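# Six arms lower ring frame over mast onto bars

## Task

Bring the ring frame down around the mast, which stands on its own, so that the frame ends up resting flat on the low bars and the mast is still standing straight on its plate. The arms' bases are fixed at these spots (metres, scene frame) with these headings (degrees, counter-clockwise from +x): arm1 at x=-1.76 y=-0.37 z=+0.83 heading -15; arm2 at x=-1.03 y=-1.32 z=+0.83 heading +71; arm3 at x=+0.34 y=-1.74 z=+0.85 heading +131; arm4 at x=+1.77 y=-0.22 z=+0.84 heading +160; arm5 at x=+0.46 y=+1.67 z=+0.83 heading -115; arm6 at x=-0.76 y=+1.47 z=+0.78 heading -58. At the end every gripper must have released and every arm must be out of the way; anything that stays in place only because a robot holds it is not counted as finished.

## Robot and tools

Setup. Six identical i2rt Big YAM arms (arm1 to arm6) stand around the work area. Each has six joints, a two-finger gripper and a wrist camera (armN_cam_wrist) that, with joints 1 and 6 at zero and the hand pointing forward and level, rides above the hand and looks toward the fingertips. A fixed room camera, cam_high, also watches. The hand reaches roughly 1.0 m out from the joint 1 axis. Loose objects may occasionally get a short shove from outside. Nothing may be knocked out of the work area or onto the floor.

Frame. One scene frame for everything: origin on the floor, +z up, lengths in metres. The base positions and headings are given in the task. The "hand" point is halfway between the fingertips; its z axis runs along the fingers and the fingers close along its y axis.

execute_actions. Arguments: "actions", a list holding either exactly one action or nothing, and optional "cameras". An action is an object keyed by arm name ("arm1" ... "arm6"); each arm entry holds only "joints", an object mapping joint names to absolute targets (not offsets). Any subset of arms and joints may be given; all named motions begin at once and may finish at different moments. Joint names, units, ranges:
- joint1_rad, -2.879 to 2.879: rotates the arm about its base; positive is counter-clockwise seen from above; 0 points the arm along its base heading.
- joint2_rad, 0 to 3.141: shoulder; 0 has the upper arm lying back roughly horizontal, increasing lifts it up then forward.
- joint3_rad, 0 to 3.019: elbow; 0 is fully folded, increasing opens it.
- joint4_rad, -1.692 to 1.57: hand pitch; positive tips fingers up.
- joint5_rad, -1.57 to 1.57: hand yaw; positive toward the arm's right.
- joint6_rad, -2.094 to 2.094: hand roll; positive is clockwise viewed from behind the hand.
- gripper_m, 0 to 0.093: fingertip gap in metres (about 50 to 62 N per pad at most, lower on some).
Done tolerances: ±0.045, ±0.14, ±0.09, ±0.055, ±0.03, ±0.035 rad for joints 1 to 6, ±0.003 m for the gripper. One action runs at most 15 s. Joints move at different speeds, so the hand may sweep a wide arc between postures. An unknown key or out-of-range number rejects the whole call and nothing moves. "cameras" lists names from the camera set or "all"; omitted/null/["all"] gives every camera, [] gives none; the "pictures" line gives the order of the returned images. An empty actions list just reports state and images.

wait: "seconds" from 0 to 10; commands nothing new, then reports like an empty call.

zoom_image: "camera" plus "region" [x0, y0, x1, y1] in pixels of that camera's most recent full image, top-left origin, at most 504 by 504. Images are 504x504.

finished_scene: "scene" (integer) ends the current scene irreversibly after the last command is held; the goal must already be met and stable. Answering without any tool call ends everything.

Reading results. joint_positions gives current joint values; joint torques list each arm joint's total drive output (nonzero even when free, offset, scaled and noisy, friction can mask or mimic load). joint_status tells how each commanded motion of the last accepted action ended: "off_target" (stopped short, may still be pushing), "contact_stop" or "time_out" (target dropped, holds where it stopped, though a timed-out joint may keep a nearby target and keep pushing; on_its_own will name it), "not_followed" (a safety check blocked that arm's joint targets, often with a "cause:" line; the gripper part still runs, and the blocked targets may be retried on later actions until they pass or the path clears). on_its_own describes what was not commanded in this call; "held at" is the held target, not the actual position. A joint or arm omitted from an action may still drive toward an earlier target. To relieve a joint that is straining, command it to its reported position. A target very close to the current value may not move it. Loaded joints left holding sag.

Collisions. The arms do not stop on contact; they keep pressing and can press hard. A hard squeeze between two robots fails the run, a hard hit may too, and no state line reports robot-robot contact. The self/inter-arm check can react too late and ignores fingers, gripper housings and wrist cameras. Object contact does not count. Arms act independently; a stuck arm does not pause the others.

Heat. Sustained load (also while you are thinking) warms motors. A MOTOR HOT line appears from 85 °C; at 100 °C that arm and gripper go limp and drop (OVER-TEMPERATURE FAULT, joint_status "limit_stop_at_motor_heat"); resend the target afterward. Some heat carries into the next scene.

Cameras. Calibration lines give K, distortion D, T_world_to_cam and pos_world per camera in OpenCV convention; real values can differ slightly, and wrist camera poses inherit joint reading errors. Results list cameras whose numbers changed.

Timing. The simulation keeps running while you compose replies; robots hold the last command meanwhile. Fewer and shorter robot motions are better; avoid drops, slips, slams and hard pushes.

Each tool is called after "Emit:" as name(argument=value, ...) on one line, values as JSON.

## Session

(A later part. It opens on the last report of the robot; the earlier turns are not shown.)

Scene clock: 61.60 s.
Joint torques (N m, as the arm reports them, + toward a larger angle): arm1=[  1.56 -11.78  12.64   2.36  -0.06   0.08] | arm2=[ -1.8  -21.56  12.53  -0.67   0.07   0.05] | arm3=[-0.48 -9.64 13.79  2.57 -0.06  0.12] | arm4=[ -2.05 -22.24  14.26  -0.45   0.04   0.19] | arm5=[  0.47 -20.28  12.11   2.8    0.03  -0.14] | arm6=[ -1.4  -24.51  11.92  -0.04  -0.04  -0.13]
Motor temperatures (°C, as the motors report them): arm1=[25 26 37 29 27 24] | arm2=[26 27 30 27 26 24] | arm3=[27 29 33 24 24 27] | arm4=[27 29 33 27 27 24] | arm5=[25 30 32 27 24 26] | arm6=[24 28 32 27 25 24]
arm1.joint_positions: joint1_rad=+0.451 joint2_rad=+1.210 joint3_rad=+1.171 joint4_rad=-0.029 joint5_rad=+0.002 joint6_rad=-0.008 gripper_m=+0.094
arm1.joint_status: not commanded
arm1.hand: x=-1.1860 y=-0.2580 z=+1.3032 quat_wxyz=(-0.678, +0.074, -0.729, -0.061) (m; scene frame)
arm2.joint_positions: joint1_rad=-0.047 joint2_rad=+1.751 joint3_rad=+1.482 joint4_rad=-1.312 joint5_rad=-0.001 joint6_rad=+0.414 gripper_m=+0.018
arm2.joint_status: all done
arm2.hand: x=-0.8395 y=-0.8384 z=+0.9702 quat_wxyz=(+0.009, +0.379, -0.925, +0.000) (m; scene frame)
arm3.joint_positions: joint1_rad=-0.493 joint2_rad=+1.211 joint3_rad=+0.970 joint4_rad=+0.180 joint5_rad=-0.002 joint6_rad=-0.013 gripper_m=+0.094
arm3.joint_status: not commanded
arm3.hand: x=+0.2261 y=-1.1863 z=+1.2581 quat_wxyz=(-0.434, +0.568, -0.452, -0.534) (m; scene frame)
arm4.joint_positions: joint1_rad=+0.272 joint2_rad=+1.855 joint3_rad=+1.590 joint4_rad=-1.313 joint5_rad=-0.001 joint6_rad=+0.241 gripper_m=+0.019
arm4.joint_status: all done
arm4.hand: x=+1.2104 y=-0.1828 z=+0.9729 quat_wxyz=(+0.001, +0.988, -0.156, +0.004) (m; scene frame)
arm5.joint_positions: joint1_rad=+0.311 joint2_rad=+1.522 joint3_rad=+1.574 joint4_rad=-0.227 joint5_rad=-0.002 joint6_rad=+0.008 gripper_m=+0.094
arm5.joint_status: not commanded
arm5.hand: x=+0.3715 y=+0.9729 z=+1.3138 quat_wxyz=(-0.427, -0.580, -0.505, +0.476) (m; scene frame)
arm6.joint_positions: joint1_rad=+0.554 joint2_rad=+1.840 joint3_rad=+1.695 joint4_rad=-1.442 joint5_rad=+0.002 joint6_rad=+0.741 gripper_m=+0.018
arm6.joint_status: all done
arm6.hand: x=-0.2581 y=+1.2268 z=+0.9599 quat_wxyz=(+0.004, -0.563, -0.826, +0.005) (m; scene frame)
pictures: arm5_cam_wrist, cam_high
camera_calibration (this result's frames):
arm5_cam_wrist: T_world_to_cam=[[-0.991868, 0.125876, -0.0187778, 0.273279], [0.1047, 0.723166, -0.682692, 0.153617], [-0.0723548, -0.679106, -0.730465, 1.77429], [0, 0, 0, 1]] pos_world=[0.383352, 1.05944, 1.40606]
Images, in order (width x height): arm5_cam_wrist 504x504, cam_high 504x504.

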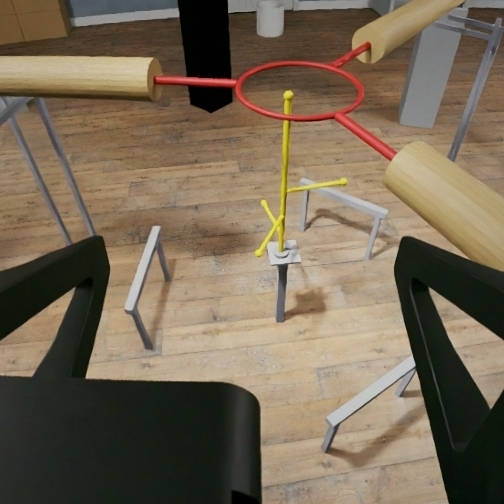

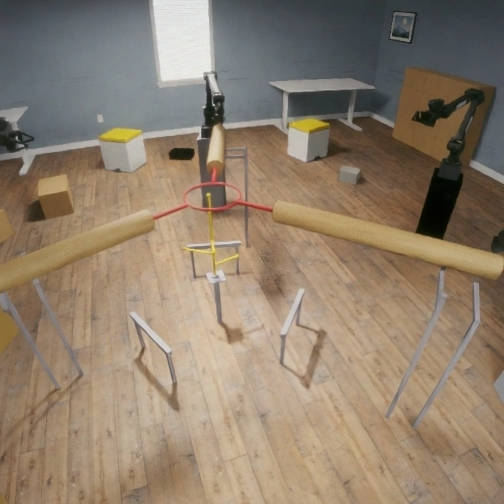

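Emit:
execute_actions(actions=[{"arm2":{"joints":{"joint1_rad":-0.265,"joint2_rad":1.655,"joint3_rad":1.44,"joint6_rad":0.09}},"arm4":{"joints":{"joint1_rad":0.05,"joint2_rad":1.9,"joint3_rad":1.75,"joint4_rad":-1.35,"joint6_rad":-0.07}},"arm6":{"joints":{"joint1_rad":0.36,"joint2_rad":1.56,"joint3_rad":1.48,"joint6_rad":0.44}}}], cameras=[])

Emit:
execute_actions(actions=[{"arm2":{"joints":{"joint1_rad":-0.485,"joint2_rad":1.645,"joint3_rad":1.43,"joint4_rad":-1.29,"joint6_rad":-0.225}},"arm4":{"joints":{"joint1_rad":-0.135,"joint2_rad":2.035,"joint3_rad":1.935,"joint4_rad":-1.4,"joint6_rad":-0.36}},"arm6":{"joints":{"joint1_rad":0.09,"joint2_rad":1.37,"joint3_rad":1.295,"joint6_rad":0.07}}}], cameras=["arm1_cam_wrist","arm3_cam_wrist","arm5_cam_wrist","cam_high"])

Scene clock: 70.00 s.
Joint torques (N m, as the arm reports them, + toward a larger angle): arm1=[  1.45 -11.78  12.65   2.35  -0.06   0.08] | arm2=[ -0.18 -21.09  10.13  -0.3    0.29  -0.05] | arm3=[-0.39 -9.68 13.73  2.56 -0.05  0.13] | arm4=[ -1.37 -21.28  15.22   0.04  -0.15   0.23] | arm5=[  0.76 -19.73  12.15   2.7    0.03  -0.17] | arm6=[ -1.16 -17.61   9.11   1.54   0.12  -0.19]
Motor temperatures (°C, as the motors report them): arm1=[25 26 37 29 27 24] | arm2=[26 27 32 27 26 24] | arm3=[27 29 33 24 24 27] | arm4=[27 29 35 27 27 24] | arm5=[25 30 33 27 24 26] | arm6=[24 28 34 27 25 24]
arm1.joint_positions: joint1_rad=+0.451 joint2_rad=+1.210 joint3_rad=+1.171 joint4_rad=-0.029 joint5_rad=+0.002 joint6_rad=-0.008 gripper_m=+0.094
arm1.joint_status: not commanded
arm1.hand: x=-1.1860 y=-0.2580 z=+1.3032 quat_wxyz=(-0.678, +0.074, -0.729, -0.061) (m; scene frame)
arm2.joint_positions: joint1_rad=-0.271 joint2_rad=+1.691 joint3_rad=+1.405 joint4_rad=-1.325 joint5_rad=-0.007 joint6_rad=+0.085 gripper_m=+0.018
arm2.joint_status: all done
arm2.hand: x=-0.7552 y=-0.9182 z=+0.9701 quat_wxyz=(+0.024, +0.427, -0.904, +0.003) (m; scene frame)
arm3.joint_positions: joint1_rad=-0.493 joint2_rad=+1.211 joint3_rad=+0.970 joint4_rad=+0.180 joint5_rad=-0.002 joint6_rad=-0.013 gripper_m=+0.094
arm3.joint_status: not commanded
arm3.hand: x=+0.2261 y=-1.1863 z=+1.2581 quat_wxyz=(-0.434, +0.568, -0.452, -0.534) (m; scene frame)
arm4.joint_positions: joint1_rad=+0.042 joint2_rad=+1.910 joint3_rad=+1.681 joint4_rad=-1.348 joint5_rad=+0.003 joint6_rad=-0.095 gripper_m=+0.019
arm4.joint_status: all done
arm4.hand: x=+1.2130 y=-0.0494 z=+0.9765 quat_wxyz=(+0.000, +0.995, -0.104, +0.003) (m; scene frame)
arm5.joint_positions: joint1_rad=+0.311 joint2_rad=+1.522 joint3_rad=+1.574 joint4_rad=-0.227 joint5_rad=-0.002 joint6_rad=+0.008 gripper_m=+0.094
arm5.joint_status: not commanded
arm5.hand: x=+0.3715 y=+0.9729 z=+1.3138 quat_wxyz=(-0.427, -0.580, -0.505, +0.476) (m; scene frame)
arm6.joint_positions: joint1_rad=+0.362 joint2_rad=+1.579 joint3_rad=+1.458 joint4_rad=-1.484 joint5_rad=-0.003 joint6_rad=+0.449 gripper_m=+0.018
arm6.joint_status: all done
arm6.hand: x=-0.3931 y=+1.1952 z=+1.0004 quat_wxyz=(+0.013, -0.521, -0.853, +0.000) (m; scene frame)
pictures: none
No camera images: the call's "cameras" was empty. Leave "cameras" out to get every camera's image.

Scene clock: 71.00 s.
Joint torques (N m, as the arm reports them, + toward a larger angle): arm1=[  1.34 -11.75  12.62   2.37  -0.06   0.07] | arm2=[ -0.22 -21.78  10.17  -0.29   0.2   -0.01] | arm3=[-0.44 -9.72 13.74  2.57 -0.04  0.12] | arm4=[ -1.58 -25.99  13.3   -1.28  -0.29   0.1 ] | arm5=[  0.64 -19.87  12.14   2.71   0.05  -0.15] | arm6=[ -0.68 -16.12   8.56   0.55  -0.15  -0.21]
Motor temperatures (°C, as the motors report them): arm1=[25 26 37 29 27 24] | arm2=[26 28 32 27 26 24] | arm3=[27 29 33 24 24 27] | arm4=[27 30 35 27 27 24] | arm5=[25 30 33 27 24 26] | arm6=[24 28 34 27 25 24]
arm1.joint_positions: joint1_rad=+0.451 joint2_rad=+1.210 joint3_rad=+1.171 joint4_rad=-0.029 joint5_rad=+0.002 joint6_rad=-0.008 gripper_m=+0.094
arm1.joint_status: not commanded
arm1.hand: x=-1.1860 y=-0.2580 z=+1.3032 quat_wxyz=(-0.678, +0.074, -0.729, -0.061) (m; scene frame)
arm2.joint_positions: joint1_rad=-0.491 joint2_rad=+1.691 joint3_rad=+1.395 joint4_rad=-1.284 joint5_rad=-0.006 joint6_rad=-0.231 gripper_m=+0.018
arm2.joint_status: all done
arm2.hand: x=-0.6688 y=-0.9843 z=+0.9648 quat_wxyz=(+0.010, +0.470, -0.882, -0.006) (m; scene frame)
arm3.joint_positions: joint1_rad=-0.493 joint2_rad=+1.211 joint3_rad=+0.970 joint4_rad=+0.180 joint5_rad=-0.002 joint6_rad=-0.013 gripper_m=+0.094
arm3.joint_status: not commanded
arm3.hand: x=+0.2261 y=-1.1863 z=+1.2581 quat_wxyz=(-0.434, +0.568, -0.452, -0.534) (m; scene frame)
arm4.joint_positions: joint1_rad=-0.143 joint2_rad=+2.068 joint3_rad=+1.887 joint4_rad=-1.369 joint5_rad=+0.006 joint6_rad=-0.377 gripper_m=+0.019
arm4.joint_status: all done
arm4.hand: x=+1.2018 y=+0.0790 z=+0.9599 quat_wxyz=(-0.006, +0.998, -0.056, -0.008) (m; scene frame)
arm5.joint_positions: joint1_rad=+0.311 joint2_rad=+1.522 joint3_rad=+1.574 joint4_rad=-0.227 joint5_rad=-0.002 joint6_rad=+0.008 gripper_m=+0.094
arm5.joint_status: not commanded
arm5.hand: x=+0.3715 y=+0.9729 z=+1.3138 quat_wxyz=(-0.427, -0.580, -0.505, +0.476) (m; scene frame)
arm6.joint_positions: joint1_rad=+0.090 joint2_rad=+1.408 joint3_rad=+1.281 joint4_rad=-1.455 joint5_rad=+0.003 joint6_rad=+0.081 gripper_m=+0.018
arm6.joint_status: all done
arm6.hand: x=-0.5190 y=+1.1536 z=+1.0045 quat_wxyz=(+0.003, -0.480, -0.877, +0.002) (m; scene frame)
pictures: arm1_cam_wrist, arm3_cam_wrist, arm5_cam_wrist, cam_high
camera_calibration (this result's frames):
arm1_cam_wrist: T_world_to_cam=[[0.196719, -0.980446, 0.00530339, -0.0211824], [-0.62132, -0.128844, -0.772891, 0.247187], [0.758461, 0.148747, -0.634517, 1.89038], [0, 0, 0, 1]] pos_world=[-1.27603, -0.270109, 1.39064]
arm3_cam_wrist: T_world_to_cam=[[0.973319, 0.229451, 0.0013498, 0.0484078], [0.148736, -0.62643, -0.765156, 0.187495], [-0.174721, 0.744941, -0.643844, 1.85458], [0, 0, 0, 1]] pos_world=[0.249029, -1.2752, 1.33745]
arm5_cam_wrist: T_world_to_cam=[[-0.991868, 0.125876, -0.0187778, 0.273279], [0.1047, 0.723166, -0.682692, 0.153617], [-0.0723548, -0.679106, -0.730465, 1.77429], [0, 0, 0, 1]] pos_world=[0.383352, 1.05944, 1.40606]
Images, in order (width x height): arm1_cam_wrist 504x504, arm3_cam_wrist 504x504, arm5_cam_wrist 504x504, cam_high 504x504.

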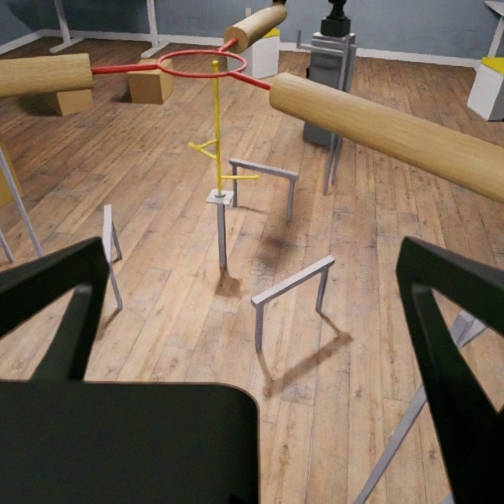

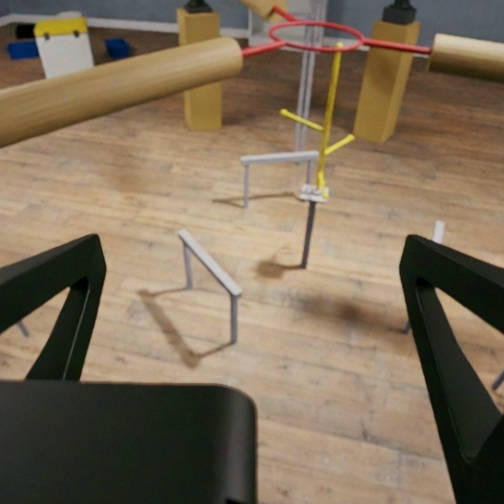

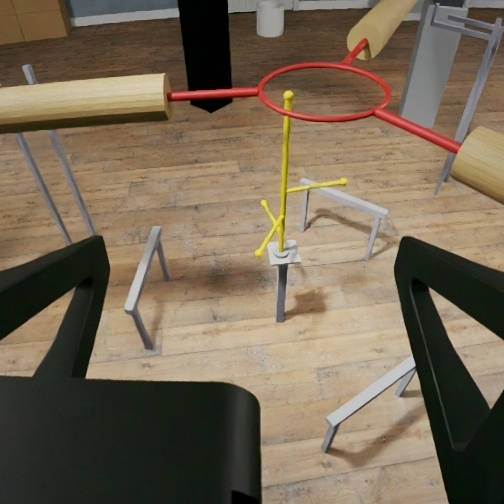

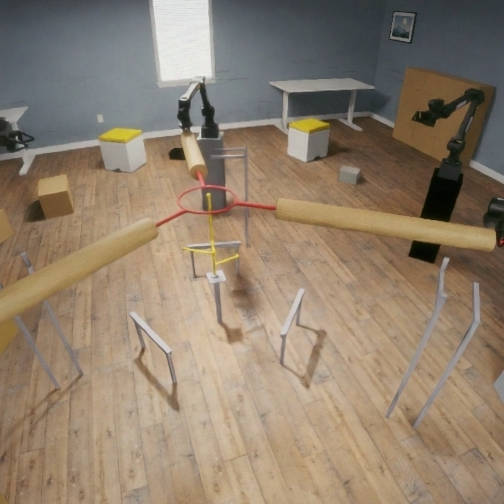

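Emit:
execute_actions(actions=[{"arm2":{"joints":{"joint2_rad":1.76,"joint3_rad":1.29,"joint4_rad":-1.07}},"arm4":{"joints":{"joint2_rad":2.11,"joint3_rad":1.81,"joint4_rad":-1.23}},"arm6":{"joints":{"joint2_rad":1.485,"joint3_rad":1.075,"joint4_rad":-1.12}}}], cameras=[])

Emit:
execute_actions(actions=[{"arm2":{"joints":{"joint2_rad":1.875,"joint3_rad":1.205,"joint4_rad":-0.85}},"arm4":{"joints":{"joint2_rad":2.195,"joint3_rad":1.75,"joint4_rad":-1.07}},"arm6":{"joints":{"joint2_rad":1.6,"joint3_rad":0.955,"joint4_rad":-0.88}}}], cameras=["arm1_cam_wrist","arm3_cam_wrist","arm5_cam_wrist","cam_high"])

Scene clock: 80.57 s.
Joint torques (N m, as the arm reports them, + toward a larger angle): arm1=[  1.57 -11.74  12.64   2.36  -0.05   0.07] | arm2=[ -0.4  -22.79   8.31  -0.23   0.14  -0.02] | arm3=[-0.29 -9.82 13.72  2.55 -0.04  0.12] | arm4=[ -1.81 -27.98  10.1   -0.87  -0.06   0.18] | arm5=[  0.39 -19.96  12.23   2.8    0.02  -0.19] | arm6=[ -1.16 -17.05   7.72   1.04  -0.36  -0.21]
Motor temperatures (°C, as the motors report them): arm1=[25 26 38 29 27 24] | arm2=[26 28 32 27 26 24] | arm3=[27 29 34 24 24 27] | arm4=[27 31 35 27 27 24] | arm5=[25 30 33 27 24 26] | arm6=[24 28 33 27 25 24]
arm1.joint_positions: joint1_rad=+0.451 joint2_rad=+1.210 joint3_rad=+1.171 joint4_rad=-0.029 joint5_rad=+0.002 joint6_rad=-0.008 gripper_m=+0.094
arm1.joint_status: not commanded
arm1.hand: x=-1.1860 y=-0.2580 z=+1.3032 quat_wxyz=(-0.678, +0.074, -0.729, -0.061) (m; scene frame)
arm2.joint_positions: joint1_rad=-0.488 joint2_rad=+1.811 joint3_rad=+1.269 joint4_rad=-1.066 joint5_rad=-0.004 joint6_rad=-0.231 gripper_m=+0.018
arm2.joint_status: all done
arm2.hand: x=-0.6720 y=-0.9844 z=+0.8636 quat_wxyz=(+0.023, +0.472, -0.881, -0.001) (m; scene frame)
arm3.joint_positions: joint1_rad=-0.493 joint2_rad=+1.211 joint3_rad=+0.970 joint4_rad=+0.180 joint5_rad=-0.002 joint6_rad=-0.013 gripper_m=+0.094
arm3.joint_status: not commanded
arm3.hand: x=+0.2261 y=-1.1863 z=+1.2581 quat_wxyz=(-0.434, +0.568, -0.452, -0.534) (m; scene frame)
arm4.joint_positions: joint1_rad=-0.134 joint2_rad=+2.161 joint3_rad=+1.790 joint4_rad=-1.209 joint5_rad=+0.000 joint6_rad=-0.382 gripper_m=+0.019
arm4.joint_status: all done
arm4.hand: x=+1.1989 y=+0.0727 z=+0.8664 quat_wxyz=(+0.003, +0.999, -0.049, +0.005) (m; scene frame)
arm5.joint_positions: joint1_rad=+0.311 joint2_rad=+1.522 joint3_rad=+1.574 joint4_rad=-0.227 joint5_rad=-0.002 joint6_rad=+0.008 gripper_m=+0.094
arm5.joint_status: not commanded
arm5.hand: x=+0.3715 y=+0.9729 z=+1.3138 quat_wxyz=(-0.427, -0.580, -0.505, +0.476) (m; scene frame)
arm6.joint_positions: joint1_rad=+0.090 joint2_rad=+1.524 joint3_rad=+1.061 joint4_rad=-1.130 joint5_rad=+0.008 joint6_rad=+0.081 gripper_m=+0.018
arm6.joint_status: all done
arm6.hand: x=-0.5164 y=+1.1482 z=+0.8792 quat_wxyz=(+0.008, -0.480, -0.877, +0.002) (m; scene frame)
pictures: none
No camera images: the call's "cameras" was empty. Leave "cameras" out to get every camera's image.

Scene clock: 81.53 s.
Joint torques (N m, as the arm reports them, + toward a larger angle): arm1=[  1.4  -11.68  12.61   2.35  -0.06   0.07] | arm2=[ -0.67 -23.32   6.8    0.07   0.11  -0.03] | arm3=[-0.36 -9.73 13.74  2.57 -0.06  0.12] | arm4=[ -2.49 -27.88   9.36  -0.3   -0.08   0.13] | arm5=[  0.41 -19.95  12.1    2.65   0.02  -0.15] | arm6=[ -1.01 -17.15   6.37   0.99  -0.28  -0.2 ]
Motor temperatures (°C, as the motors report them): arm1=[25 26 38 29 27 24] | arm2=[26 28 31 27 26 24] | arm3=[27 29 34 24 24 27] | arm4=[27 31 35 27 27 24] | arm5=[25 30 33 27 24 26] | arm6=[24 28 33 27 25 24]
arm1.joint_positions: joint1_rad=+0.451 joint2_rad=+1.210 joint3_rad=+1.171 joint4_rad=-0.029 joint5_rad=+0.002 joint6_rad=-0.008 gripper_m=+0.094
arm1.joint_status: not commanded
arm1.hand: x=-1.1860 y=-0.2580 z=+1.3032 quat_wxyz=(-0.678, +0.074, -0.729, -0.061) (m; scene frame)
arm2.joint_positions: joint1_rad=-0.485 joint2_rad=+1.927 joint3_rad=+1.194 joint4_rad=-0.854 joint5_rad=-0.003 joint6_rad=-0.231 gripper_m=+0.018
arm2.joint_status: all done
arm2.hand: x=-0.6731 y=-0.9824 z=+0.7842 quat_wxyz=(+0.013, +0.473, -0.881, -0.003) (m; scene frame)
arm3.joint_positions: joint1_rad=-0.493 joint2_rad=+1.211 joint3_rad=+0.970 joint4_rad=+0.180 joint5_rad=-0.002 joint6_rad=-0.013 gripper_m=+0.094
arm3.joint_status: not commanded
arm3.hand: x=+0.2261 y=-1.1863 z=+1.2581 quat_wxyz=(-0.434, +0.568, -0.452, -0.534) (m; scene frame)
arm4.joint_positions: joint1_rad=-0.132 joint2_rad=+2.244 joint3_rad=+1.734 joint4_rad=-1.063 joint5_rad=+0.001 joint6_rad=-0.378 gripper_m=+0.019
arm4.joint_status: all done
arm4.hand: x=+1.1974 y=+0.0720 z=+0.7951 quat_wxyz=(+0.001, +0.999, -0.050, +0.002) (m; scene frame)
arm5.joint_positions: joint1_rad=+0.311 joint2_rad=+1.522 joint3_rad=+1.574 joint4_rad=-0.227 joint5_rad=-0.002 joint6_rad=+0.008 gripper_m=+0.094
arm5.joint_status: not commanded
arm5.hand: x=+0.3715 y=+0.9729 z=+1.3138 quat_wxyz=(-0.427, -0.580, -0.505, +0.476) (m; scene frame)
arm6.joint_positions: joint1_rad=+0.090 joint2_rad=+1.633 joint3_rad=+0.949 joint4_rad=-0.886 joint5_rad=+0.006 joint6_rad=+0.081 gripper_m=+0.018
arm6.joint_status: all done
arm6.hand: x=-0.5152 y=+1.1468 z=+0.8008 quat_wxyz=(-0.003, -0.480, -0.877, +0.006) (m; scene frame)
pictures: arm1_cam_wrist, arm3_cam_wrist, arm5_cam_wrist, cam_high
camera_calibration (this result's frames):
arm1_cam_wrist: T_world_to_cam=[[0.196719, -0.980446, 0.00530339, -0.0211824], [-0.62132, -0.128844, -0.772891, 0.247187], [0.758461, 0.148747, -0.634517, 1.89038], [0, 0, 0, 1]] pos_world=[-1.27603, -0.270109, 1.39064]
arm3_cam_wrist: T_world_to_cam=[[0.973319, 0.229451, 0.0013498, 0.0484078], [0.148736, -0.62643, -0.765156, 0.187495], [-0.174721, 0.744941, -0.643844, 1.85458], [0, 0, 0, 1]] pos_world=[0.249029, -1.2752, 1.33745]
arm5_cam_wrist: T_world_to_cam=[[-0.991868, 0.125876, -0.0187778, 0.273279], [0.1047, 0.723166, -0.682692, 0.153617], [-0.0723548, -0.679106, -0.730465, 1.77429], [0, 0, 0, 1]] pos_world=[0.383352, 1.05944, 1.40606]
Images, in order (width x height): arm1_cam_wrist 504x504, arm3_cam_wrist 504x504, arm5_cam_wrist 504x504, cam_high 504x504.

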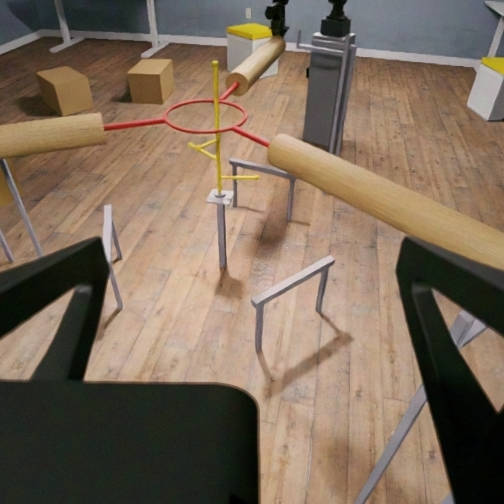

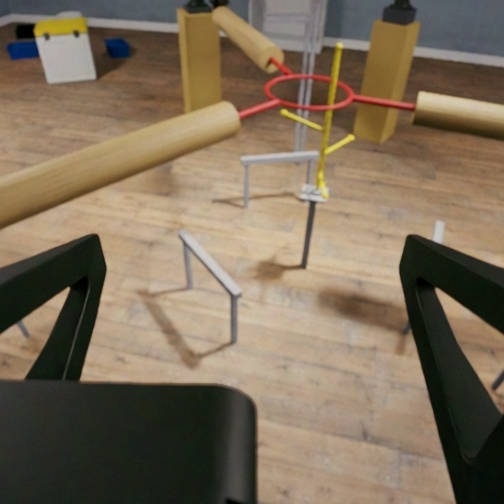

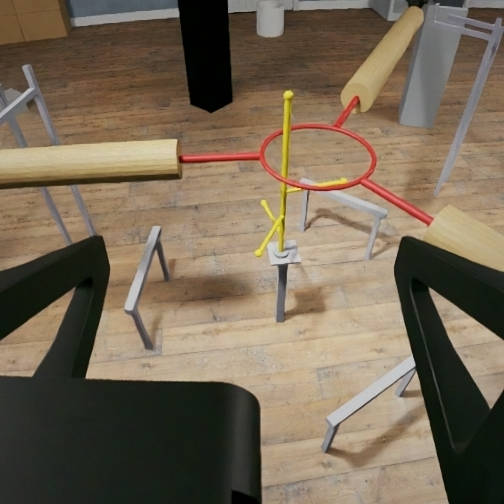

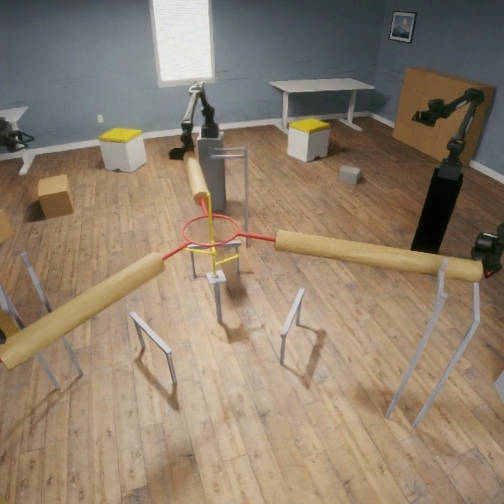

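Emit:
execute_actions(actions=[{"arm2":{"joints":{"joint2_rad":2.01,"joint3_rad":1.18,"joint4_rad":-0.68}},"arm4":{"joints":{"joint2_rad":2.31,"joint3_rad":1.745,"joint4_rad":-0.93}},"arm6":{"joints":{"joint2_rad":1.77,"joint3_rad":0.9,"joint4_rad":-0.65}}}], cameras=["arm5_cam_wrist"])

Emit:
execute_actions(actions=[{"arm2":{"joints":{"joint2_rad":2.165,"joint3_rad":1.23,"joint4_rad":-0.535}},"arm4":{"joints":{"joint2_rad":2.44,"joint3_rad":1.79,"joint4_rad":-0.825}},"arm6":{"joints":{"joint2_rad":1.955,"joint3_rad":0.89,"joint4_rad":-0.455}}}], cameras=["arm1_cam_wrist","arm3_cam_wrist","arm5_cam_wrist","cam_high"])

Scene clock: 88.20 s.
Joint torques (N m, as the arm reports them, + toward a larger angle): arm1=[  1.38 -11.74  12.62   2.37  -0.06   0.07] | arm2=[ -1.01 -24.31   5.83   0.23   0.09  -0.05] | arm3=[-0.38 -9.72 13.79  2.58 -0.04  0.12] | arm4=[ -2.51 -30.27   9.06  -0.04  -0.05   0.1 ] | arm5=[  0.11 -19.97  12.21   2.7    0.02  -0.16] | arm6=[ -0.82 -18.36   5.07   1.14  -0.35  -0.21]
Motor temperatures (°C, as the motors report them): arm1=[25 26 38 29 27 24] | arm2=[26 28 30 27 26 24] | arm3=[27 29 34 24 24 27] | arm4=[27 32 34 27 27 24] | arm5=[25 30 33 27 24 26] | arm6=[24 28 32 27 25 24]
arm1.joint_positions: joint1_rad=+0.451 joint2_rad=+1.210 joint3_rad=+1.171 joint4_rad=-0.029 joint5_rad=+0.002 joint6_rad=-0.008 gripper_m=+0.094
arm1.joint_status: not commanded
arm1.hand: x=-1.1860 y=-0.2580 z=+1.3032 quat_wxyz=(-0.678, +0.074, -0.729, -0.061) (m; scene frame)
arm2.joint_positions: joint1_rad=-0.482 joint2_rad=+2.064 joint3_rad=+1.170 joint4_rad=-0.687 joint5_rad=-0.002 joint6_rad=-0.228 gripper_m=+0.018
arm2.joint_status: all done
arm2.hand: x=-0.6747 y=-0.9813 z=+0.7122 quat_wxyz=(+0.010, +0.473, -0.881, -0.004) (m; scene frame)
arm3.joint_positions: joint1_rad=-0.493 joint2_rad=+1.211 joint3_rad=+0.970 joint4_rad=+0.180 joint5_rad=-0.002 joint6_rad=-0.013 gripper_m=+0.094
arm3.joint_status: not commanded
arm3.hand: x=+0.2261 y=-1.1863 z=+1.2581 quat_wxyz=(-0.434, +0.568, -0.452, -0.534) (m; scene frame)
arm4.joint_positions: joint1_rad=-0.129 joint2_rad=+2.368 joint3_rad=+1.725 joint4_rad=-0.929 joint5_rad=-0.001 joint6_rad=-0.375 gripper_m=+0.019
arm4.joint_status: all done
arm4.hand: x=+1.1947 y=+0.0706 z=+0.7152 quat_wxyz=(+0.001, +0.999, -0.050, +0.001) (m; scene frame)
arm5.joint_positions: joint1_rad=+0.311 joint2_rad=+1.522 joint3_rad=+1.574 joint4_rad=-0.227 joint5_rad=-0.002 joint6_rad=+0.008 gripper_m=+0.094
arm5.joint_status: not commanded
arm5.hand: x=+0.3715 y=+0.9729 z=+1.3138 quat_wxyz=(-0.427, -0.580, -0.505, +0.476) (m; scene frame)
arm6.joint_positions: joint1_rad=+0.089 joint2_rad=+1.805 joint3_rad=+0.894 joint4_rad=-0.660 joint5_rad=+0.008 joint6_rad=+0.081 gripper_m=+0.018
arm6.joint_status: all done
arm6.hand: x=-0.5153 y=+1.1452 z=+0.7192 quat_wxyz=(-0.002, -0.480, -0.877, +0.007) (m; scene frame)
pictures: arm5_cam_wrist
camera_calibration (this result's frames):
arm5_cam_wrist: T_world_to_cam=[[-0.991868, 0.125876, -0.0187778, 0.273279], [0.1047, 0.723166, -0.682692, 0.153617], [-0.0723548, -0.679106, -0.730465, 1.77429], [0, 0, 0, 1]] pos_world=[0.383352, 1.05944, 1.40606]
Images, in order (width x height): arm5_cam_wrist 504x504.

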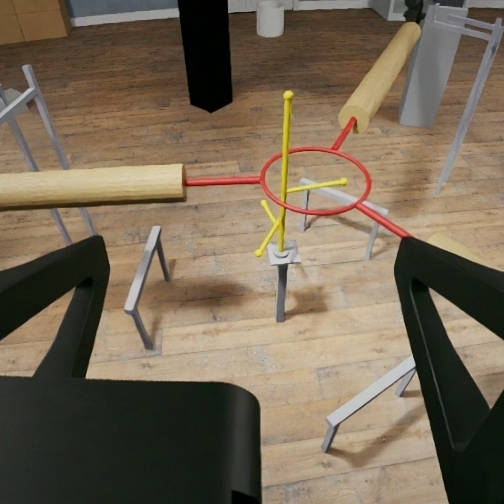

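Scene clock: 89.13 s.
Joint torques (N m, as the arm reports them, + toward a larger angle): arm1=[  1.45 -11.76  12.64   2.39  -0.06   0.07] | arm2=[ -0.85 -25.04   6.94   0.32   0.03  -0.06] | arm3=[-0.47 -9.77 13.74  2.54 -0.05  0.12] | arm4=[ -1.85 -30.14  10.83  -0.27  -0.15   0.11] | arm5=[  0.31 -19.82  12.13   2.78   0.    -0.17] | arm6=[ -0.75 -18.74   4.39   0.82  -0.35  -0.21]
Motor temperatures (°C, as the motors report them): arm1=[25 26 38 29 27 24] | arm2=[26 28 30 27 26 24] | arm3=[27 29 34 24 24 27] | arm4=[27 32 34 27 27 24] | arm5=[25 30 33 27 24 26] | arm6=[24 28 32 27 25 24]
arm1.joint_positions: joint1_rad=+0.451 joint2_rad=+1.210 joint3_rad=+1.171 joint4_rad=-0.029 joint5_rad=+0.002 joint6_rad=-0.008 gripper_m=+0.094
arm1.joint_status: not commanded
arm1.hand: x=-1.1860 y=-0.2580 z=+1.3032 quat_wxyz=(-0.678, +0.074, -0.729, -0.061) (m; scene frame)
arm2.joint_positions: joint1_rad=-0.482 joint2_rad=+2.221 joint3_rad=+1.191 joint4_rad=-0.543 joint5_rad=-0.001 joint6_rad=-0.228 gripper_m=+0.018
arm2.joint_status: all done
arm2.hand: x=-0.6728 y=-0.9787 z=+0.6416 quat_wxyz=(+0.006, +0.473, -0.881, -0.004) (m; scene frame)
arm3.joint_positions: joint1_rad=-0.493 joint2_rad=+1.211 joint3_rad=+0.970 joint4_rad=+0.180 joint5_rad=-0.002 joint6_rad=-0.013 gripper_m=+0.094
arm3.joint_status: not commanded
arm3.hand: x=+0.2261 y=-1.1863 z=+1.2581 quat_wxyz=(-0.434, +0.568, -0.452, -0.534) (m; scene frame)
arm4.joint_positions: joint1_rad=-0.132 joint2_rad=+2.488 joint3_rad=+1.745 joint4_rad=-0.816 joint5_rad=+0.001 joint6_rad=-0.375 gripper_m=+0.019
arm4.joint_status: all done
arm4.hand: x=+1.1942 y=+0.0737 z=+0.6458 quat_wxyz=(-0.002, +0.999, -0.051, -0.004) (m; scene frame)
arm5.joint_positions: joint1_rad=+0.311 joint2_rad=+1.522 joint3_rad=+1.574 joint4_rad=-0.227 joint5_rad=-0.002 joint6_rad=+0.008 gripper_m=+0.094
arm5.joint_status: not commanded
arm5.hand: x=+0.3715 y=+0.9729 z=+1.3138 quat_wxyz=(-0.427, -0.580, -0.505, +0.476) (m; scene frame)
arm6.joint_positions: joint1_rad=+0.089 joint2_rad=+1.983 joint3_rad=+0.877 joint4_rad=-0.457 joint5_rad=+0.008 joint6_rad=+0.081 gripper_m=+0.018
arm6.joint_status: all done
arm6.hand: x=-0.5155 y=+1.1451 z=+0.6467 quat_wxyz=(-0.006, -0.480, -0.877, +0.008) (m; scene frame)
pictures: arm1_cam_wrist, arm3_cam_wrist, arm5_cam_wrist, cam_high
camera_calibration (this result's frames):
arm1_cam_wrist: T_world_to_cam=[[0.196719, -0.980446, 0.00530339, -0.0211824], [-0.62132, -0.128844, -0.772891, 0.247187], [0.758461, 0.148747, -0.634517, 1.89038], [0, 0, 0, 1]] pos_world=[-1.27603, -0.270109, 1.39064]
arm3_cam_wrist: T_world_to_cam=[[0.973319, 0.229451, 0.0013498, 0.0484078], [0.148736, -0.62643, -0.765156, 0.187495], [-0.174721, 0.744941, -0.643844, 1.85458], [0, 0, 0, 1]] pos_world=[0.249029, -1.2752, 1.33745]
arm5_cam_wrist: T_world_to_cam=[[-0.991868, 0.125876, -0.0187778, 0.273279], [0.1047, 0.723166, -0.682692, 0.153617], [-0.0723548, -0.679106, -0.730465, 1.77429], [0, 0, 0, 1]] pos_world=[0.383352, 1.05944, 1.40606]
Images, in order (width x height): arm1_cam_wrist 504x504, arm3_cam_wrist 504x504, arm5_cam_wrist 504x504, cam_high 504x504.

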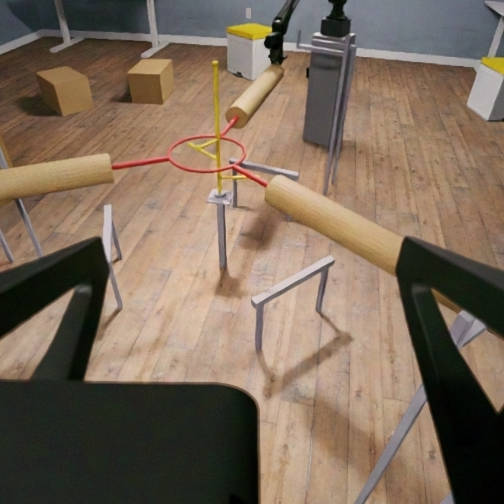

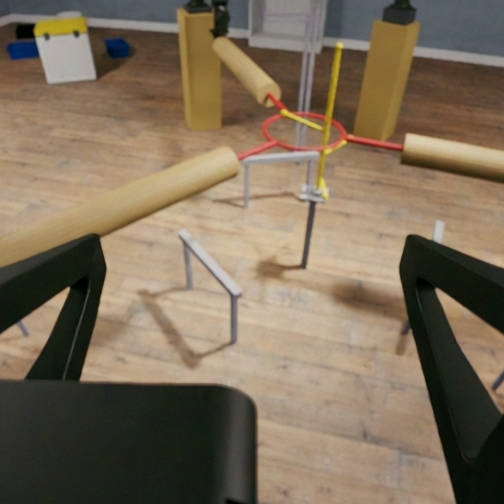

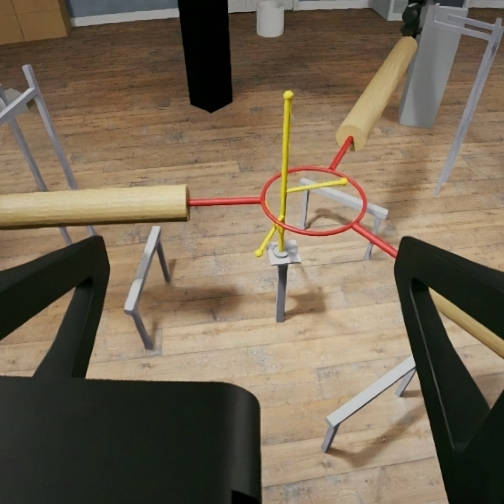

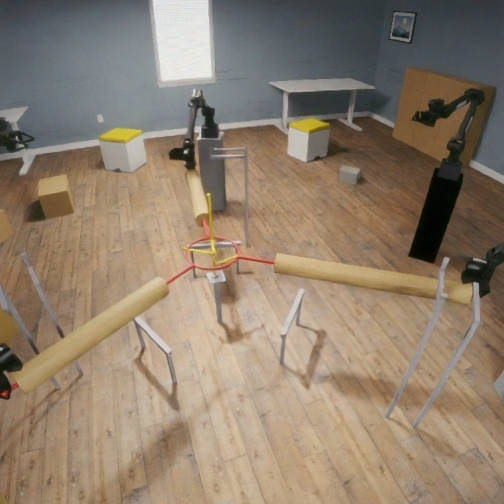

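Emit:
execute_actions(actions=[{"arm2":{"joints":{"joint1_rad":-0.57,"joint2_rad":2.255,"joint3_rad":1.46,"joint4_rad":-0.685,"joint6_rad":-0.34}},"arm4":{"joints":{"joint1_rad":-0.245,"joint2_rad":2.375,"joint3_rad":1.645,"joint4_rad":-0.76,"joint6_rad":-0.5}},"arm6":{"joints":{"joint1_rad":0.18,"joint2_rad":1.97,"joint3_rad":0.975,"joint4_rad":-0.5,"joint6_rad":0.16}}}], cameras=[])

Emit:
execute_actions(actions=[{"arm2":{"joints":{"joint1_rad":-0.64,"joint2_rad":2.375,"joint3_rad":1.735,"joint4_rad":-0.835,"joint6_rad":-0.43}},"arm4":{"joints":{"joint1_rad":-0.366,"joint2_rad":2.34,"joint3_rad":1.57,"joint4_rad":-0.725,"joint6_rad":-0.645}},"arm6":{"joints":{"joint1_rad":0.265,"joint2_rad":1.99,"joint3_rad":1.03,"joint4_rad":-0.535,"joint6_rad":0.22}}}], cameras=["arm1_cam_wrist","arm3_cam_wrist","arm5_cam_wrist","cam_high"])

Scene clock: 99.77 s.
Joint torques (N m, as the arm reports them, + toward a larger angle): arm1=[  1.45 -11.79  12.63   2.36  -0.06   0.07] | arm2=[ -0.04 -26.19   8.02  -0.22  -0.16  -0.09] | arm3=[-0.38 -9.76 13.75  2.53 -0.04  0.14] | arm4=[ -1.6  -29.6    7.66   0.22  -0.14   0.07] | arm5=[  0.27 -19.89  12.14   2.68   0.03  -0.16] | arm6=[ -1.24 -18.19   7.03   1.06  -0.15   0.02]
Motor temperatures (°C, as the motors report them): arm1=[25 26 39 29 27 24] | arm2=[26 29 30 27 26 24] | arm3=[27 29 35 24 24 27] | arm4=[27 33 34 27 27 24] | arm5=[25 30 33 27 24 26] | arm6=[24 28 31 27 25 24]
arm1.joint_positions: joint1_rad=+0.451 joint2_rad=+1.210 joint3_rad=+1.171 joint4_rad=-0.029 joint5_rad=+0.002 joint6_rad=-0.008 gripper_m=+0.094
arm1.joint_status: not commanded
arm1.hand: x=-1.1860 y=-0.2580 z=+1.3032 quat_wxyz=(-0.678, +0.074, -0.729, -0.061) (m; scene frame)
arm2.joint_positions: joint1_rad=-0.577 joint2_rad=+2.295 joint3_rad=+1.420 joint4_rad=-0.680 joint5_rad=+0.004 joint6_rad=-0.339 gripper_m=+0.018
arm2.joint_status: all done
arm2.hand: x=-0.5853 y=-0.9717 z=+0.6530 quat_wxyz=(-0.003, +0.480, -0.877, -0.003) (m; scene frame)
arm3.joint_positions: joint1_rad=-0.493 joint2_rad=+1.211 joint3_rad=+0.970 joint4_rad=+0.180 joint5_rad=-0.002 joint6_rad=-0.013 gripper_m=+0.094
arm3.joint_status: not commanded
arm3.hand: x=+0.2261 y=-1.1863 z=+1.2581 quat_wxyz=(-0.434, +0.568, -0.452, -0.534) (m; scene frame)
arm4.joint_positions: joint1_rad=-0.250 joint2_rad=+2.435 joint3_rad=+1.628 joint4_rad=-0.762 joint5_rad=+0.001 joint6_rad=-0.513 gripper_m=+0.019
arm4.joint_status: all done
arm4.hand: x=+1.2571 y=+0.1228 z=+0.6466 quat_wxyz=(+0.000, +0.999, -0.041, +0.000) (m; scene frame)
arm5.joint_positions: joint1_rad=+0.311 joint2_rad=+1.522 joint3_rad=+1.574 joint4_rad=-0.227 joint5_rad=-0.002 joint6_rad=+0.008 gripper_m=+0.094
arm5.joint_status: not commanded
arm5.hand: x=+0.3715 y=+0.9729 z=+1.3138 quat_wxyz=(-0.427, -0.580, -0.505, +0.476) (m; scene frame)
arm6.joint_positions: joint1_rad=+0.181 joint2_rad=+1.985 joint3_rad=+0.930 joint4_rad=-0.508 joint5_rad=+0.003 joint6_rad=+0.152 gripper_m=+0.018
arm6.joint_status: all done
arm6.hand: x=-0.4738 y=+1.1567 z=+0.6554 quat_wxyz=(-0.007, -0.471, -0.882, +0.006) (m; scene frame)
pictures: none
No camera images: the call's "cameras" was empty. Leave "cameras" out to get every camera's image.

Scene clock: 100.83 s.
Joint torques (N m, as the arm reports them, + toward a larger angle): arm1=[  1.41 -11.86  12.62   2.38  -0.06   0.07] | arm2=[ -0.41 -28.63   9.28  -0.4   -0.19  -0.16] | arm3=[-0.39 -9.68 13.74  2.57 -0.05  0.12] | arm4=[ -2.14 -28.84   7.33  -0.01  -0.08  -0.01] | arm5=[  0.3  -19.67  12.25   2.64   0.01  -0.16] | arm6=[ -0.77 -18.81   7.37   0.87  -0.1   -0.03]
Motor temperatures (°C, as the motors report them): arm1=[25 26 39 29 27 24] | arm2=[26 29 30 27 26 24] | arm3=[27 29 35 24 24 27] | arm4=[27 33 33 27 27 24] | arm5=[25 30 33 27 24 26] | arm6=[24 28 31 27 25 24]
arm1.joint_positions: joint1_rad=+0.451 joint2_rad=+1.210 joint3_rad=+1.171 joint4_rad=-0.029 joint5_rad=+0.002 joint6_rad=-0.008 gripper_m=+0.094
arm1.joint_status: not commanded
arm1.hand: x=-1.1860 y=-0.2580 z=+1.3032 quat_wxyz=(-0.678, +0.074, -0.729, -0.061) (m; scene frame)
arm2.joint_positions: joint1_rad=-0.640 joint2_rad=+2.416 joint3_rad=+1.688 joint4_rad=-0.824 joint5_rad=+0.004 joint6_rad=-0.421 gripper_m=+0.018
arm2.joint_status: all done
arm2.hand: x=-0.5082 y=-0.9628 z=+0.6527 quat_wxyz=(-0.004, +0.488, -0.873, -0.003) (m; scene frame)
arm3.joint_positions: joint1_rad=-0.493 joint2_rad=+1.211 joint3_rad=+0.970 joint4_rad=+0.180 joint5_rad=-0.002 joint6_rad=-0.013 gripper_m=+0.094
arm3.joint_status: not commanded
arm3.hand: x=+0.2261 y=-1.1863 z=+1.2581 quat_wxyz=(-0.434, +0.568, -0.452, -0.534) (m; scene frame)
arm4.joint_positions: joint1_rad=-0.365 joint2_rad=+2.398 joint3_rad=+1.555 joint4_rad=-0.724 joint5_rad=+0.000 joint6_rad=-0.648 gripper_m=+0.019
arm4.joint_status: all done
arm4.hand: x=+1.3134 y=+0.1682 z=+0.6494 quat_wxyz=(+0.000, +1.000, -0.031, -0.001) (m; scene frame)
arm5.joint_positions: joint1_rad=+0.311 joint2_rad=+1.522 joint3_rad=+1.574 joint4_rad=-0.227 joint5_rad=-0.002 joint6_rad=+0.008 gripper_m=+0.094
arm5.joint_status: not commanded
arm5.hand: x=+0.3715 y=+0.9729 z=+1.3138 quat_wxyz=(-0.427, -0.580, -0.505, +0.476) (m; scene frame)
arm6.joint_positions: joint1_rad=+0.263 joint2_rad=+2.006 joint3_rad=+0.984 joint4_rad=-0.538 joint5_rad=+0.002 joint6_rad=+0.215 gripper_m=+0.018
arm6.joint_status: all done
arm6.hand: x=-0.4354 y=+1.1691 z=+0.6574 quat_wxyz=(-0.008, -0.463, -0.887, +0.006) (m; scene frame)
pictures: arm1_cam_wrist, arm3_cam_wrist, arm5_cam_wrist, cam_high
camera_calibration (this result's frames):
arm1_cam_wrist: T_world_to_cam=[[0.196719, -0.980446, 0.00530339, -0.0211824], [-0.62132, -0.128844, -0.772891, 0.247187], [0.758461, 0.148747, -0.634517, 1.89038], [0, 0, 0, 1]] pos_world=[-1.27603, -0.270109, 1.39064]
arm3_cam_wrist: T_world_to_cam=[[0.973319, 0.229451, 0.0013498, 0.0484078], [0.148736, -0.62643, -0.765156, 0.187495], [-0.174721, 0.744941, -0.643844, 1.85458], [0, 0, 0, 1]] pos_world=[0.249029, -1.2752, 1.33745]
arm5_cam_wrist: T_world_to_cam=[[-0.991868, 0.125876, -0.0187778, 0.273279], [0.1047, 0.723166, -0.682692, 0.153617], [-0.0723548, -0.679106, -0.730465, 1.77429], [0, 0, 0, 1]] pos_world=[0.383352, 1.05944, 1.40606]
Images, in order (width x height): arm1_cam_wrist 504x504, arm3_cam_wrist 504x504, arm5_cam_wrist 504x504, cam_high 504x504.

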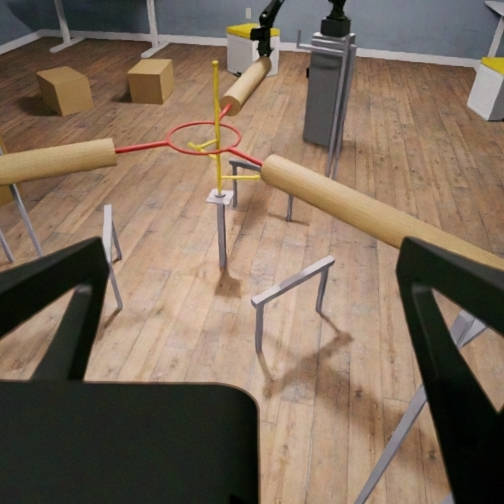

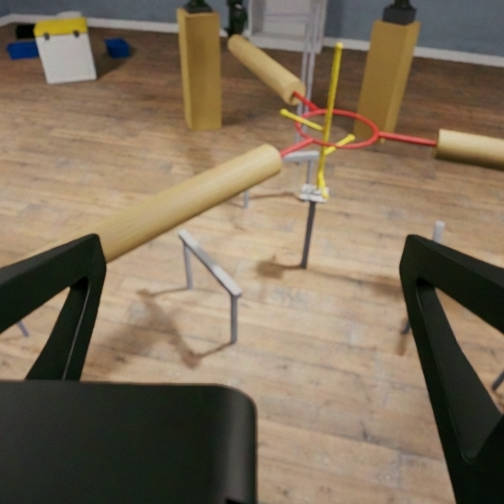

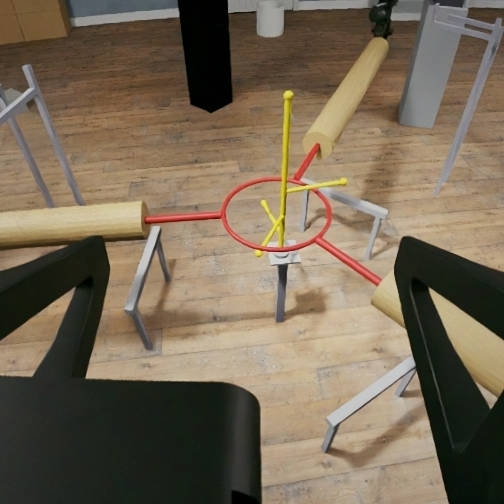

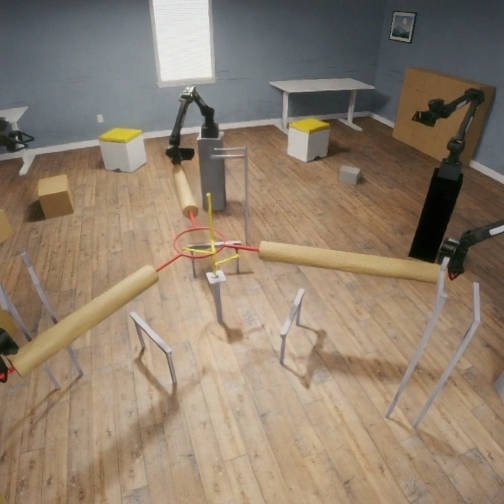

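Emit:
execute_actions(actions=[{"arm2":{"joints":{"joint2_rad":2.48,"joint3_rad":1.77,"joint4_rad":-0.76}},"arm4":{"joints":{"joint2_rad":2.455,"joint3_rad":1.645,"joint4_rad":-0.66}},"arm6":{"joints":{"joint2_rad":2.12,"joint3_rad":1.055,"joint4_rad":-0.42}}}], cameras=["arm5_cam_wrist"])

Emit:
execute_actions(actions=[{"arm2":{"joints":{"joint2_rad":2.59,"joint3_rad":1.825,"joint4_rad":-0.705}},"arm4":{"joints":{"joint2_rad":2.565,"joint3_rad":1.7,"joint4_rad":-0.605}},"arm6":{"joints":{"joint2_rad":2.26,"joint3_rad":1.1,"joint4_rad":-0.325}}}], cameras=["arm1_cam_wrist","arm3_cam_wrist","arm5_cam_wrist","cam_high"])

Scene clock: 107.63 s.
Joint torques (N m, as the arm reports them, + toward a larger angle): arm1=[  1.42 -11.86  12.63   2.39  -0.06   0.06] | arm2=[ -0.84 -29.71   8.54  -0.07  -0.14  -0.16] | arm3=[-0.33 -9.57 13.72  2.53 -0.04  0.12] | arm4=[ -2.02 -27.87  10.21   0.29  -0.14  -0.03] | arm5=[  0.32 -19.9   12.15   2.71   0.02  -0.14] | arm6=[ -0.88 -21.34   5.96   1.25  -0.17  -0.05]
Motor temperatures (°C, as the motors report them): arm1=[25 26 39 29 27 24] | arm2=[26 30 30 27 26 24] | arm3=[27 29 35 24 24 27] | arm4=[27 33 33 27 27 24] | arm5=[25 30 34 27 24 26] | arm6=[24 28 31 27 25 24]
arm1.joint_positions: joint1_rad=+0.451 joint2_rad=+1.210 joint3_rad=+1.171 joint4_rad=-0.029 joint5_rad=+0.002 joint6_rad=-0.008 gripper_m=+0.094
arm1.joint_status: not commanded
arm1.hand: x=-1.1860 y=-0.2580 z=+1.3032 quat_wxyz=(-0.678, +0.074, -0.729, -0.061) (m; scene frame)
arm2.joint_positions: joint1_rad=-0.640 joint2_rad=+2.531 joint3_rad=+1.727 joint4_rad=-0.758 joint5_rad=+0.003 joint6_rad=-0.422 gripper_m=+0.018
arm2.joint_status: all done
arm2.hand: x=-0.5107 y=-0.9635 z=+0.5926 quat_wxyz=(+0.001, +0.489, -0.873, -0.003) (m; scene frame)
arm3.joint_positions: joint1_rad=-0.493 joint2_rad=+1.211 joint3_rad=+0.970 joint4_rad=+0.180 joint5_rad=-0.002 joint6_rad=-0.013 gripper_m=+0.094
arm3.joint_status: not commanded
arm3.hand: x=+0.2261 y=-1.1863 z=+1.2581 quat_wxyz=(-0.434, +0.568, -0.452, -0.534) (m; scene frame)
arm4.joint_positions: joint1_rad=-0.358 joint2_rad=+2.503 joint3_rad=+1.593 joint4_rad=-0.666 joint5_rad=+0.002 joint6_rad=-0.647 gripper_m=+0.019
arm4.joint_status: all done
arm4.hand: x=+1.3125 y=+0.1633 z=+0.5974 quat_wxyz=(+0.002, +1.000, -0.028, +0.003) (m; scene frame)
arm5.joint_positions: joint1_rad=+0.311 joint2_rad=+1.522 joint3_rad=+1.574 joint4_rad=-0.227 joint5_rad=-0.002 joint6_rad=+0.008 gripper_m=+0.094
arm5.joint_status: not commanded
arm5.hand: x=+0.3715 y=+0.9729 z=+1.3138 quat_wxyz=(-0.427, -0.580, -0.505, +0.476) (m; scene frame)
arm6.joint_positions: joint1_rad=+0.263 joint2_rad=+2.154 joint3_rad=+1.018 joint4_rad=-0.434 joint5_rad=+0.004 joint6_rad=+0.217 gripper_m=+0.018
arm6.joint_status: all done
arm6.hand: x=-0.4332 y=+1.1663 z=+0.6007 quat_wxyz=(-0.003, -0.463, -0.886, +0.005) (m; scene frame)
pictures: arm5_cam_wrist
camera_calibration (this result's frames):
arm5_cam_wrist: T_world_to_cam=[[-0.991868, 0.125876, -0.0187778, 0.273279], [0.1047, 0.723166, -0.682692, 0.153617], [-0.0723548, -0.679106, -0.730465, 1.77429], [0, 0, 0, 1]] pos_world=[0.383352, 1.05944, 1.40606]
Images, in order (width x height): arm5_cam_wrist 504x504.

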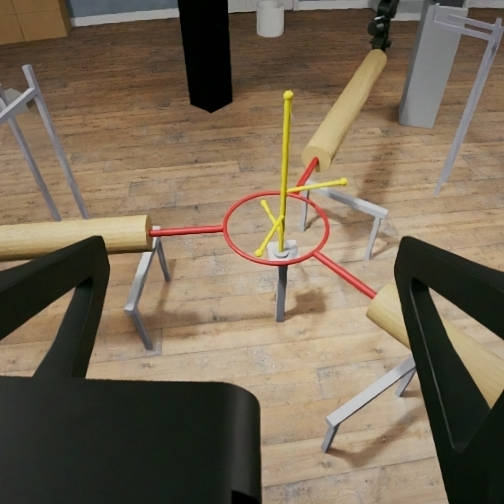

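Scene clock: 108.60 s.
Joint torques (N m, as the arm reports them, + toward a larger angle): arm1=[  1.38 -11.73  12.62   2.36  -0.06   0.07] | arm2=[ -0.59 -29.83   8.23  -0.03  -0.2   -0.16] | arm3=[-0.5  -9.68 13.76  2.58 -0.04  0.12] | arm4=[ -2.99 -28.35   9.85   0.44  -0.13  -0.05] | arm5=[  0.24 -19.83  12.23   2.7    0.04  -0.19] | arm6=[ -0.88 -22.25   5.29   1.37  -0.15  -0.06]
Motor temperatures (°C, as the motors report them): arm1=[25 26 39 29 27 24] | arm2=[26 30 30 27 26 24] | arm3=[27 29 35 24 24 27] | arm4=[27 33 33 27 27 24] | arm5=[25 30 34 27 24 26] | arm6=[24 28 31 27 25 24]
arm1.joint_positions: joint1_rad=+0.451 joint2_rad=+1.210 joint3_rad=+1.171 joint4_rad=-0.029 joint5_rad=+0.002 joint6_rad=-0.008 gripper_m=+0.094
arm1.joint_status: not commanded
arm1.hand: x=-1.1860 y=-0.2580 z=+1.3032 quat_wxyz=(-0.678, +0.074, -0.729, -0.061) (m; scene frame)
arm2.joint_positions: joint1_rad=-0.640 joint2_rad=+2.639 joint3_rad=+1.783 joint4_rad=-0.706 joint5_rad=+0.005 joint6_rad=-0.423 gripper_m=+0.018
arm2.joint_status: all done
arm2.hand: x=-0.5102 y=-0.9630 z=+0.5412 quat_wxyz=(+0.000, +0.489, -0.872, -0.002) (m; scene frame)
arm3.joint_positions: joint1_rad=-0.493 joint2_rad=+1.211 joint3_rad=+0.970 joint4_rad=+0.180 joint5_rad=-0.002 joint6_rad=-0.013 gripper_m=+0.094
arm3.joint_status: not commanded
arm3.hand: x=+0.2261 y=-1.1863 z=+1.2581 quat_wxyz=(-0.434, +0.568, -0.452, -0.534) (m; scene frame)
arm4.joint_positions: joint1_rad=-0.357 joint2_rad=+2.614 joint3_rad=+1.649 joint4_rad=-0.613 joint5_rad=+0.001 joint6_rad=-0.645 gripper_m=+0.019
arm4.joint_status: all done
arm4.hand: x=+1.3123 y=+0.1623 z=+0.5460 quat_wxyz=(+0.003, +1.000, -0.028, +0.004) (m; scene frame)
arm5.joint_positions: joint1_rad=+0.311 joint2_rad=+1.522 joint3_rad=+1.574 joint4_rad=-0.227 joint5_rad=-0.002 joint6_rad=+0.008 gripper_m=+0.094
arm5.joint_status: not commanded
arm5.hand: x=+0.3715 y=+0.9729 z=+1.3138 quat_wxyz=(-0.427, -0.580, -0.505, +0.476) (m; scene frame)
arm6.joint_positions: joint1_rad=+0.263 joint2_rad=+2.296 joint3_rad=+1.062 joint4_rad=-0.341 joint5_rad=+0.003 joint6_rad=+0.218 gripper_m=+0.018
arm6.joint_status: all done
arm6.hand: x=-0.4322 y=+1.1652 z=+0.5462 quat_wxyz=(-0.001, -0.464, -0.886, +0.004) (m; scene frame)
pictures: arm1_cam_wrist, arm3_cam_wrist, arm5_cam_wrist, cam_high
camera_calibration (this result's frames):
arm1_cam_wrist: T_world_to_cam=[[0.196719, -0.980446, 0.00530339, -0.0211824], [-0.62132, -0.128844, -0.772891, 0.247187], [0.758461, 0.148747, -0.634517, 1.89038], [0, 0, 0, 1]] pos_world=[-1.27603, -0.270109, 1.39064]
arm3_cam_wrist: T_world_to_cam=[[0.973319, 0.229451, 0.0013498, 0.0484078], [0.148736, -0.62643, -0.765156, 0.187495], [-0.174721, 0.744941, -0.643844, 1.85458], [0, 0, 0, 1]] pos_world=[0.249029, -1.2752, 1.33745]
arm5_cam_wrist: T_world_to_cam=[[-0.991868, 0.125876, -0.0187778, 0.273279], [0.1047, 0.723166, -0.682692, 0.153617], [-0.0723548, -0.679106, -0.730465, 1.77429], [0, 0, 0, 1]] pos_world=[0.383352, 1.05944, 1.40606]
Images, in order (width x height): arm1_cam_wrist 504x504, arm3_cam_wrist 504x504, arm5_cam_wrist 504x504, cam_high 504x504.

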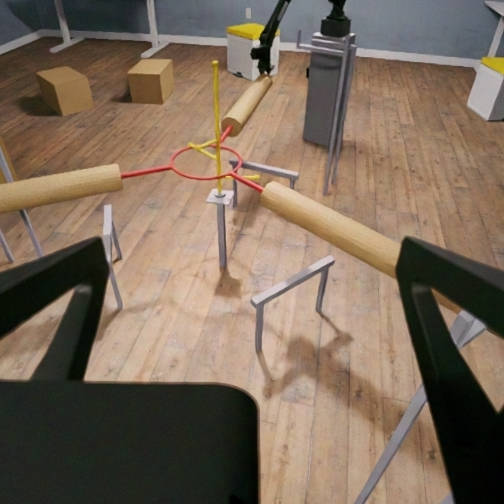

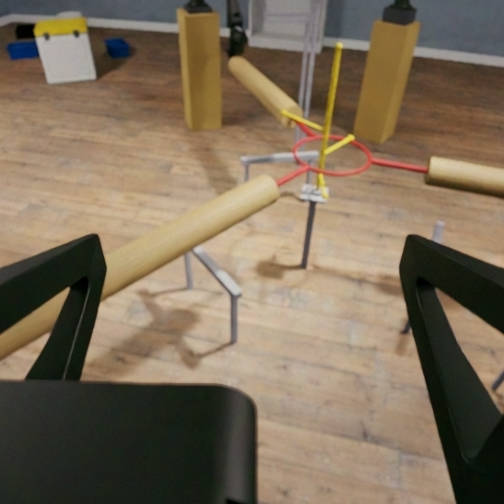

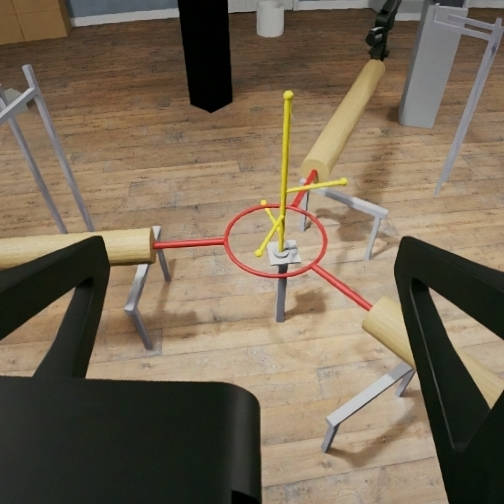

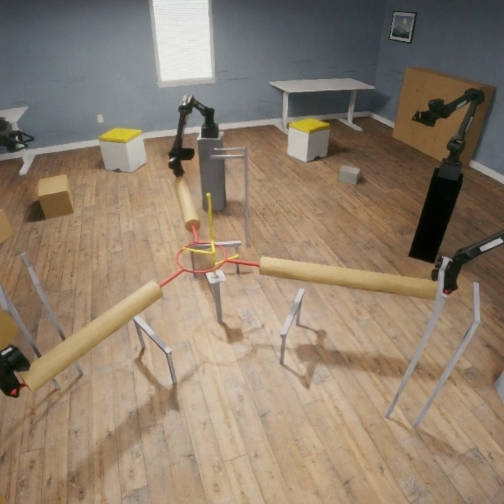

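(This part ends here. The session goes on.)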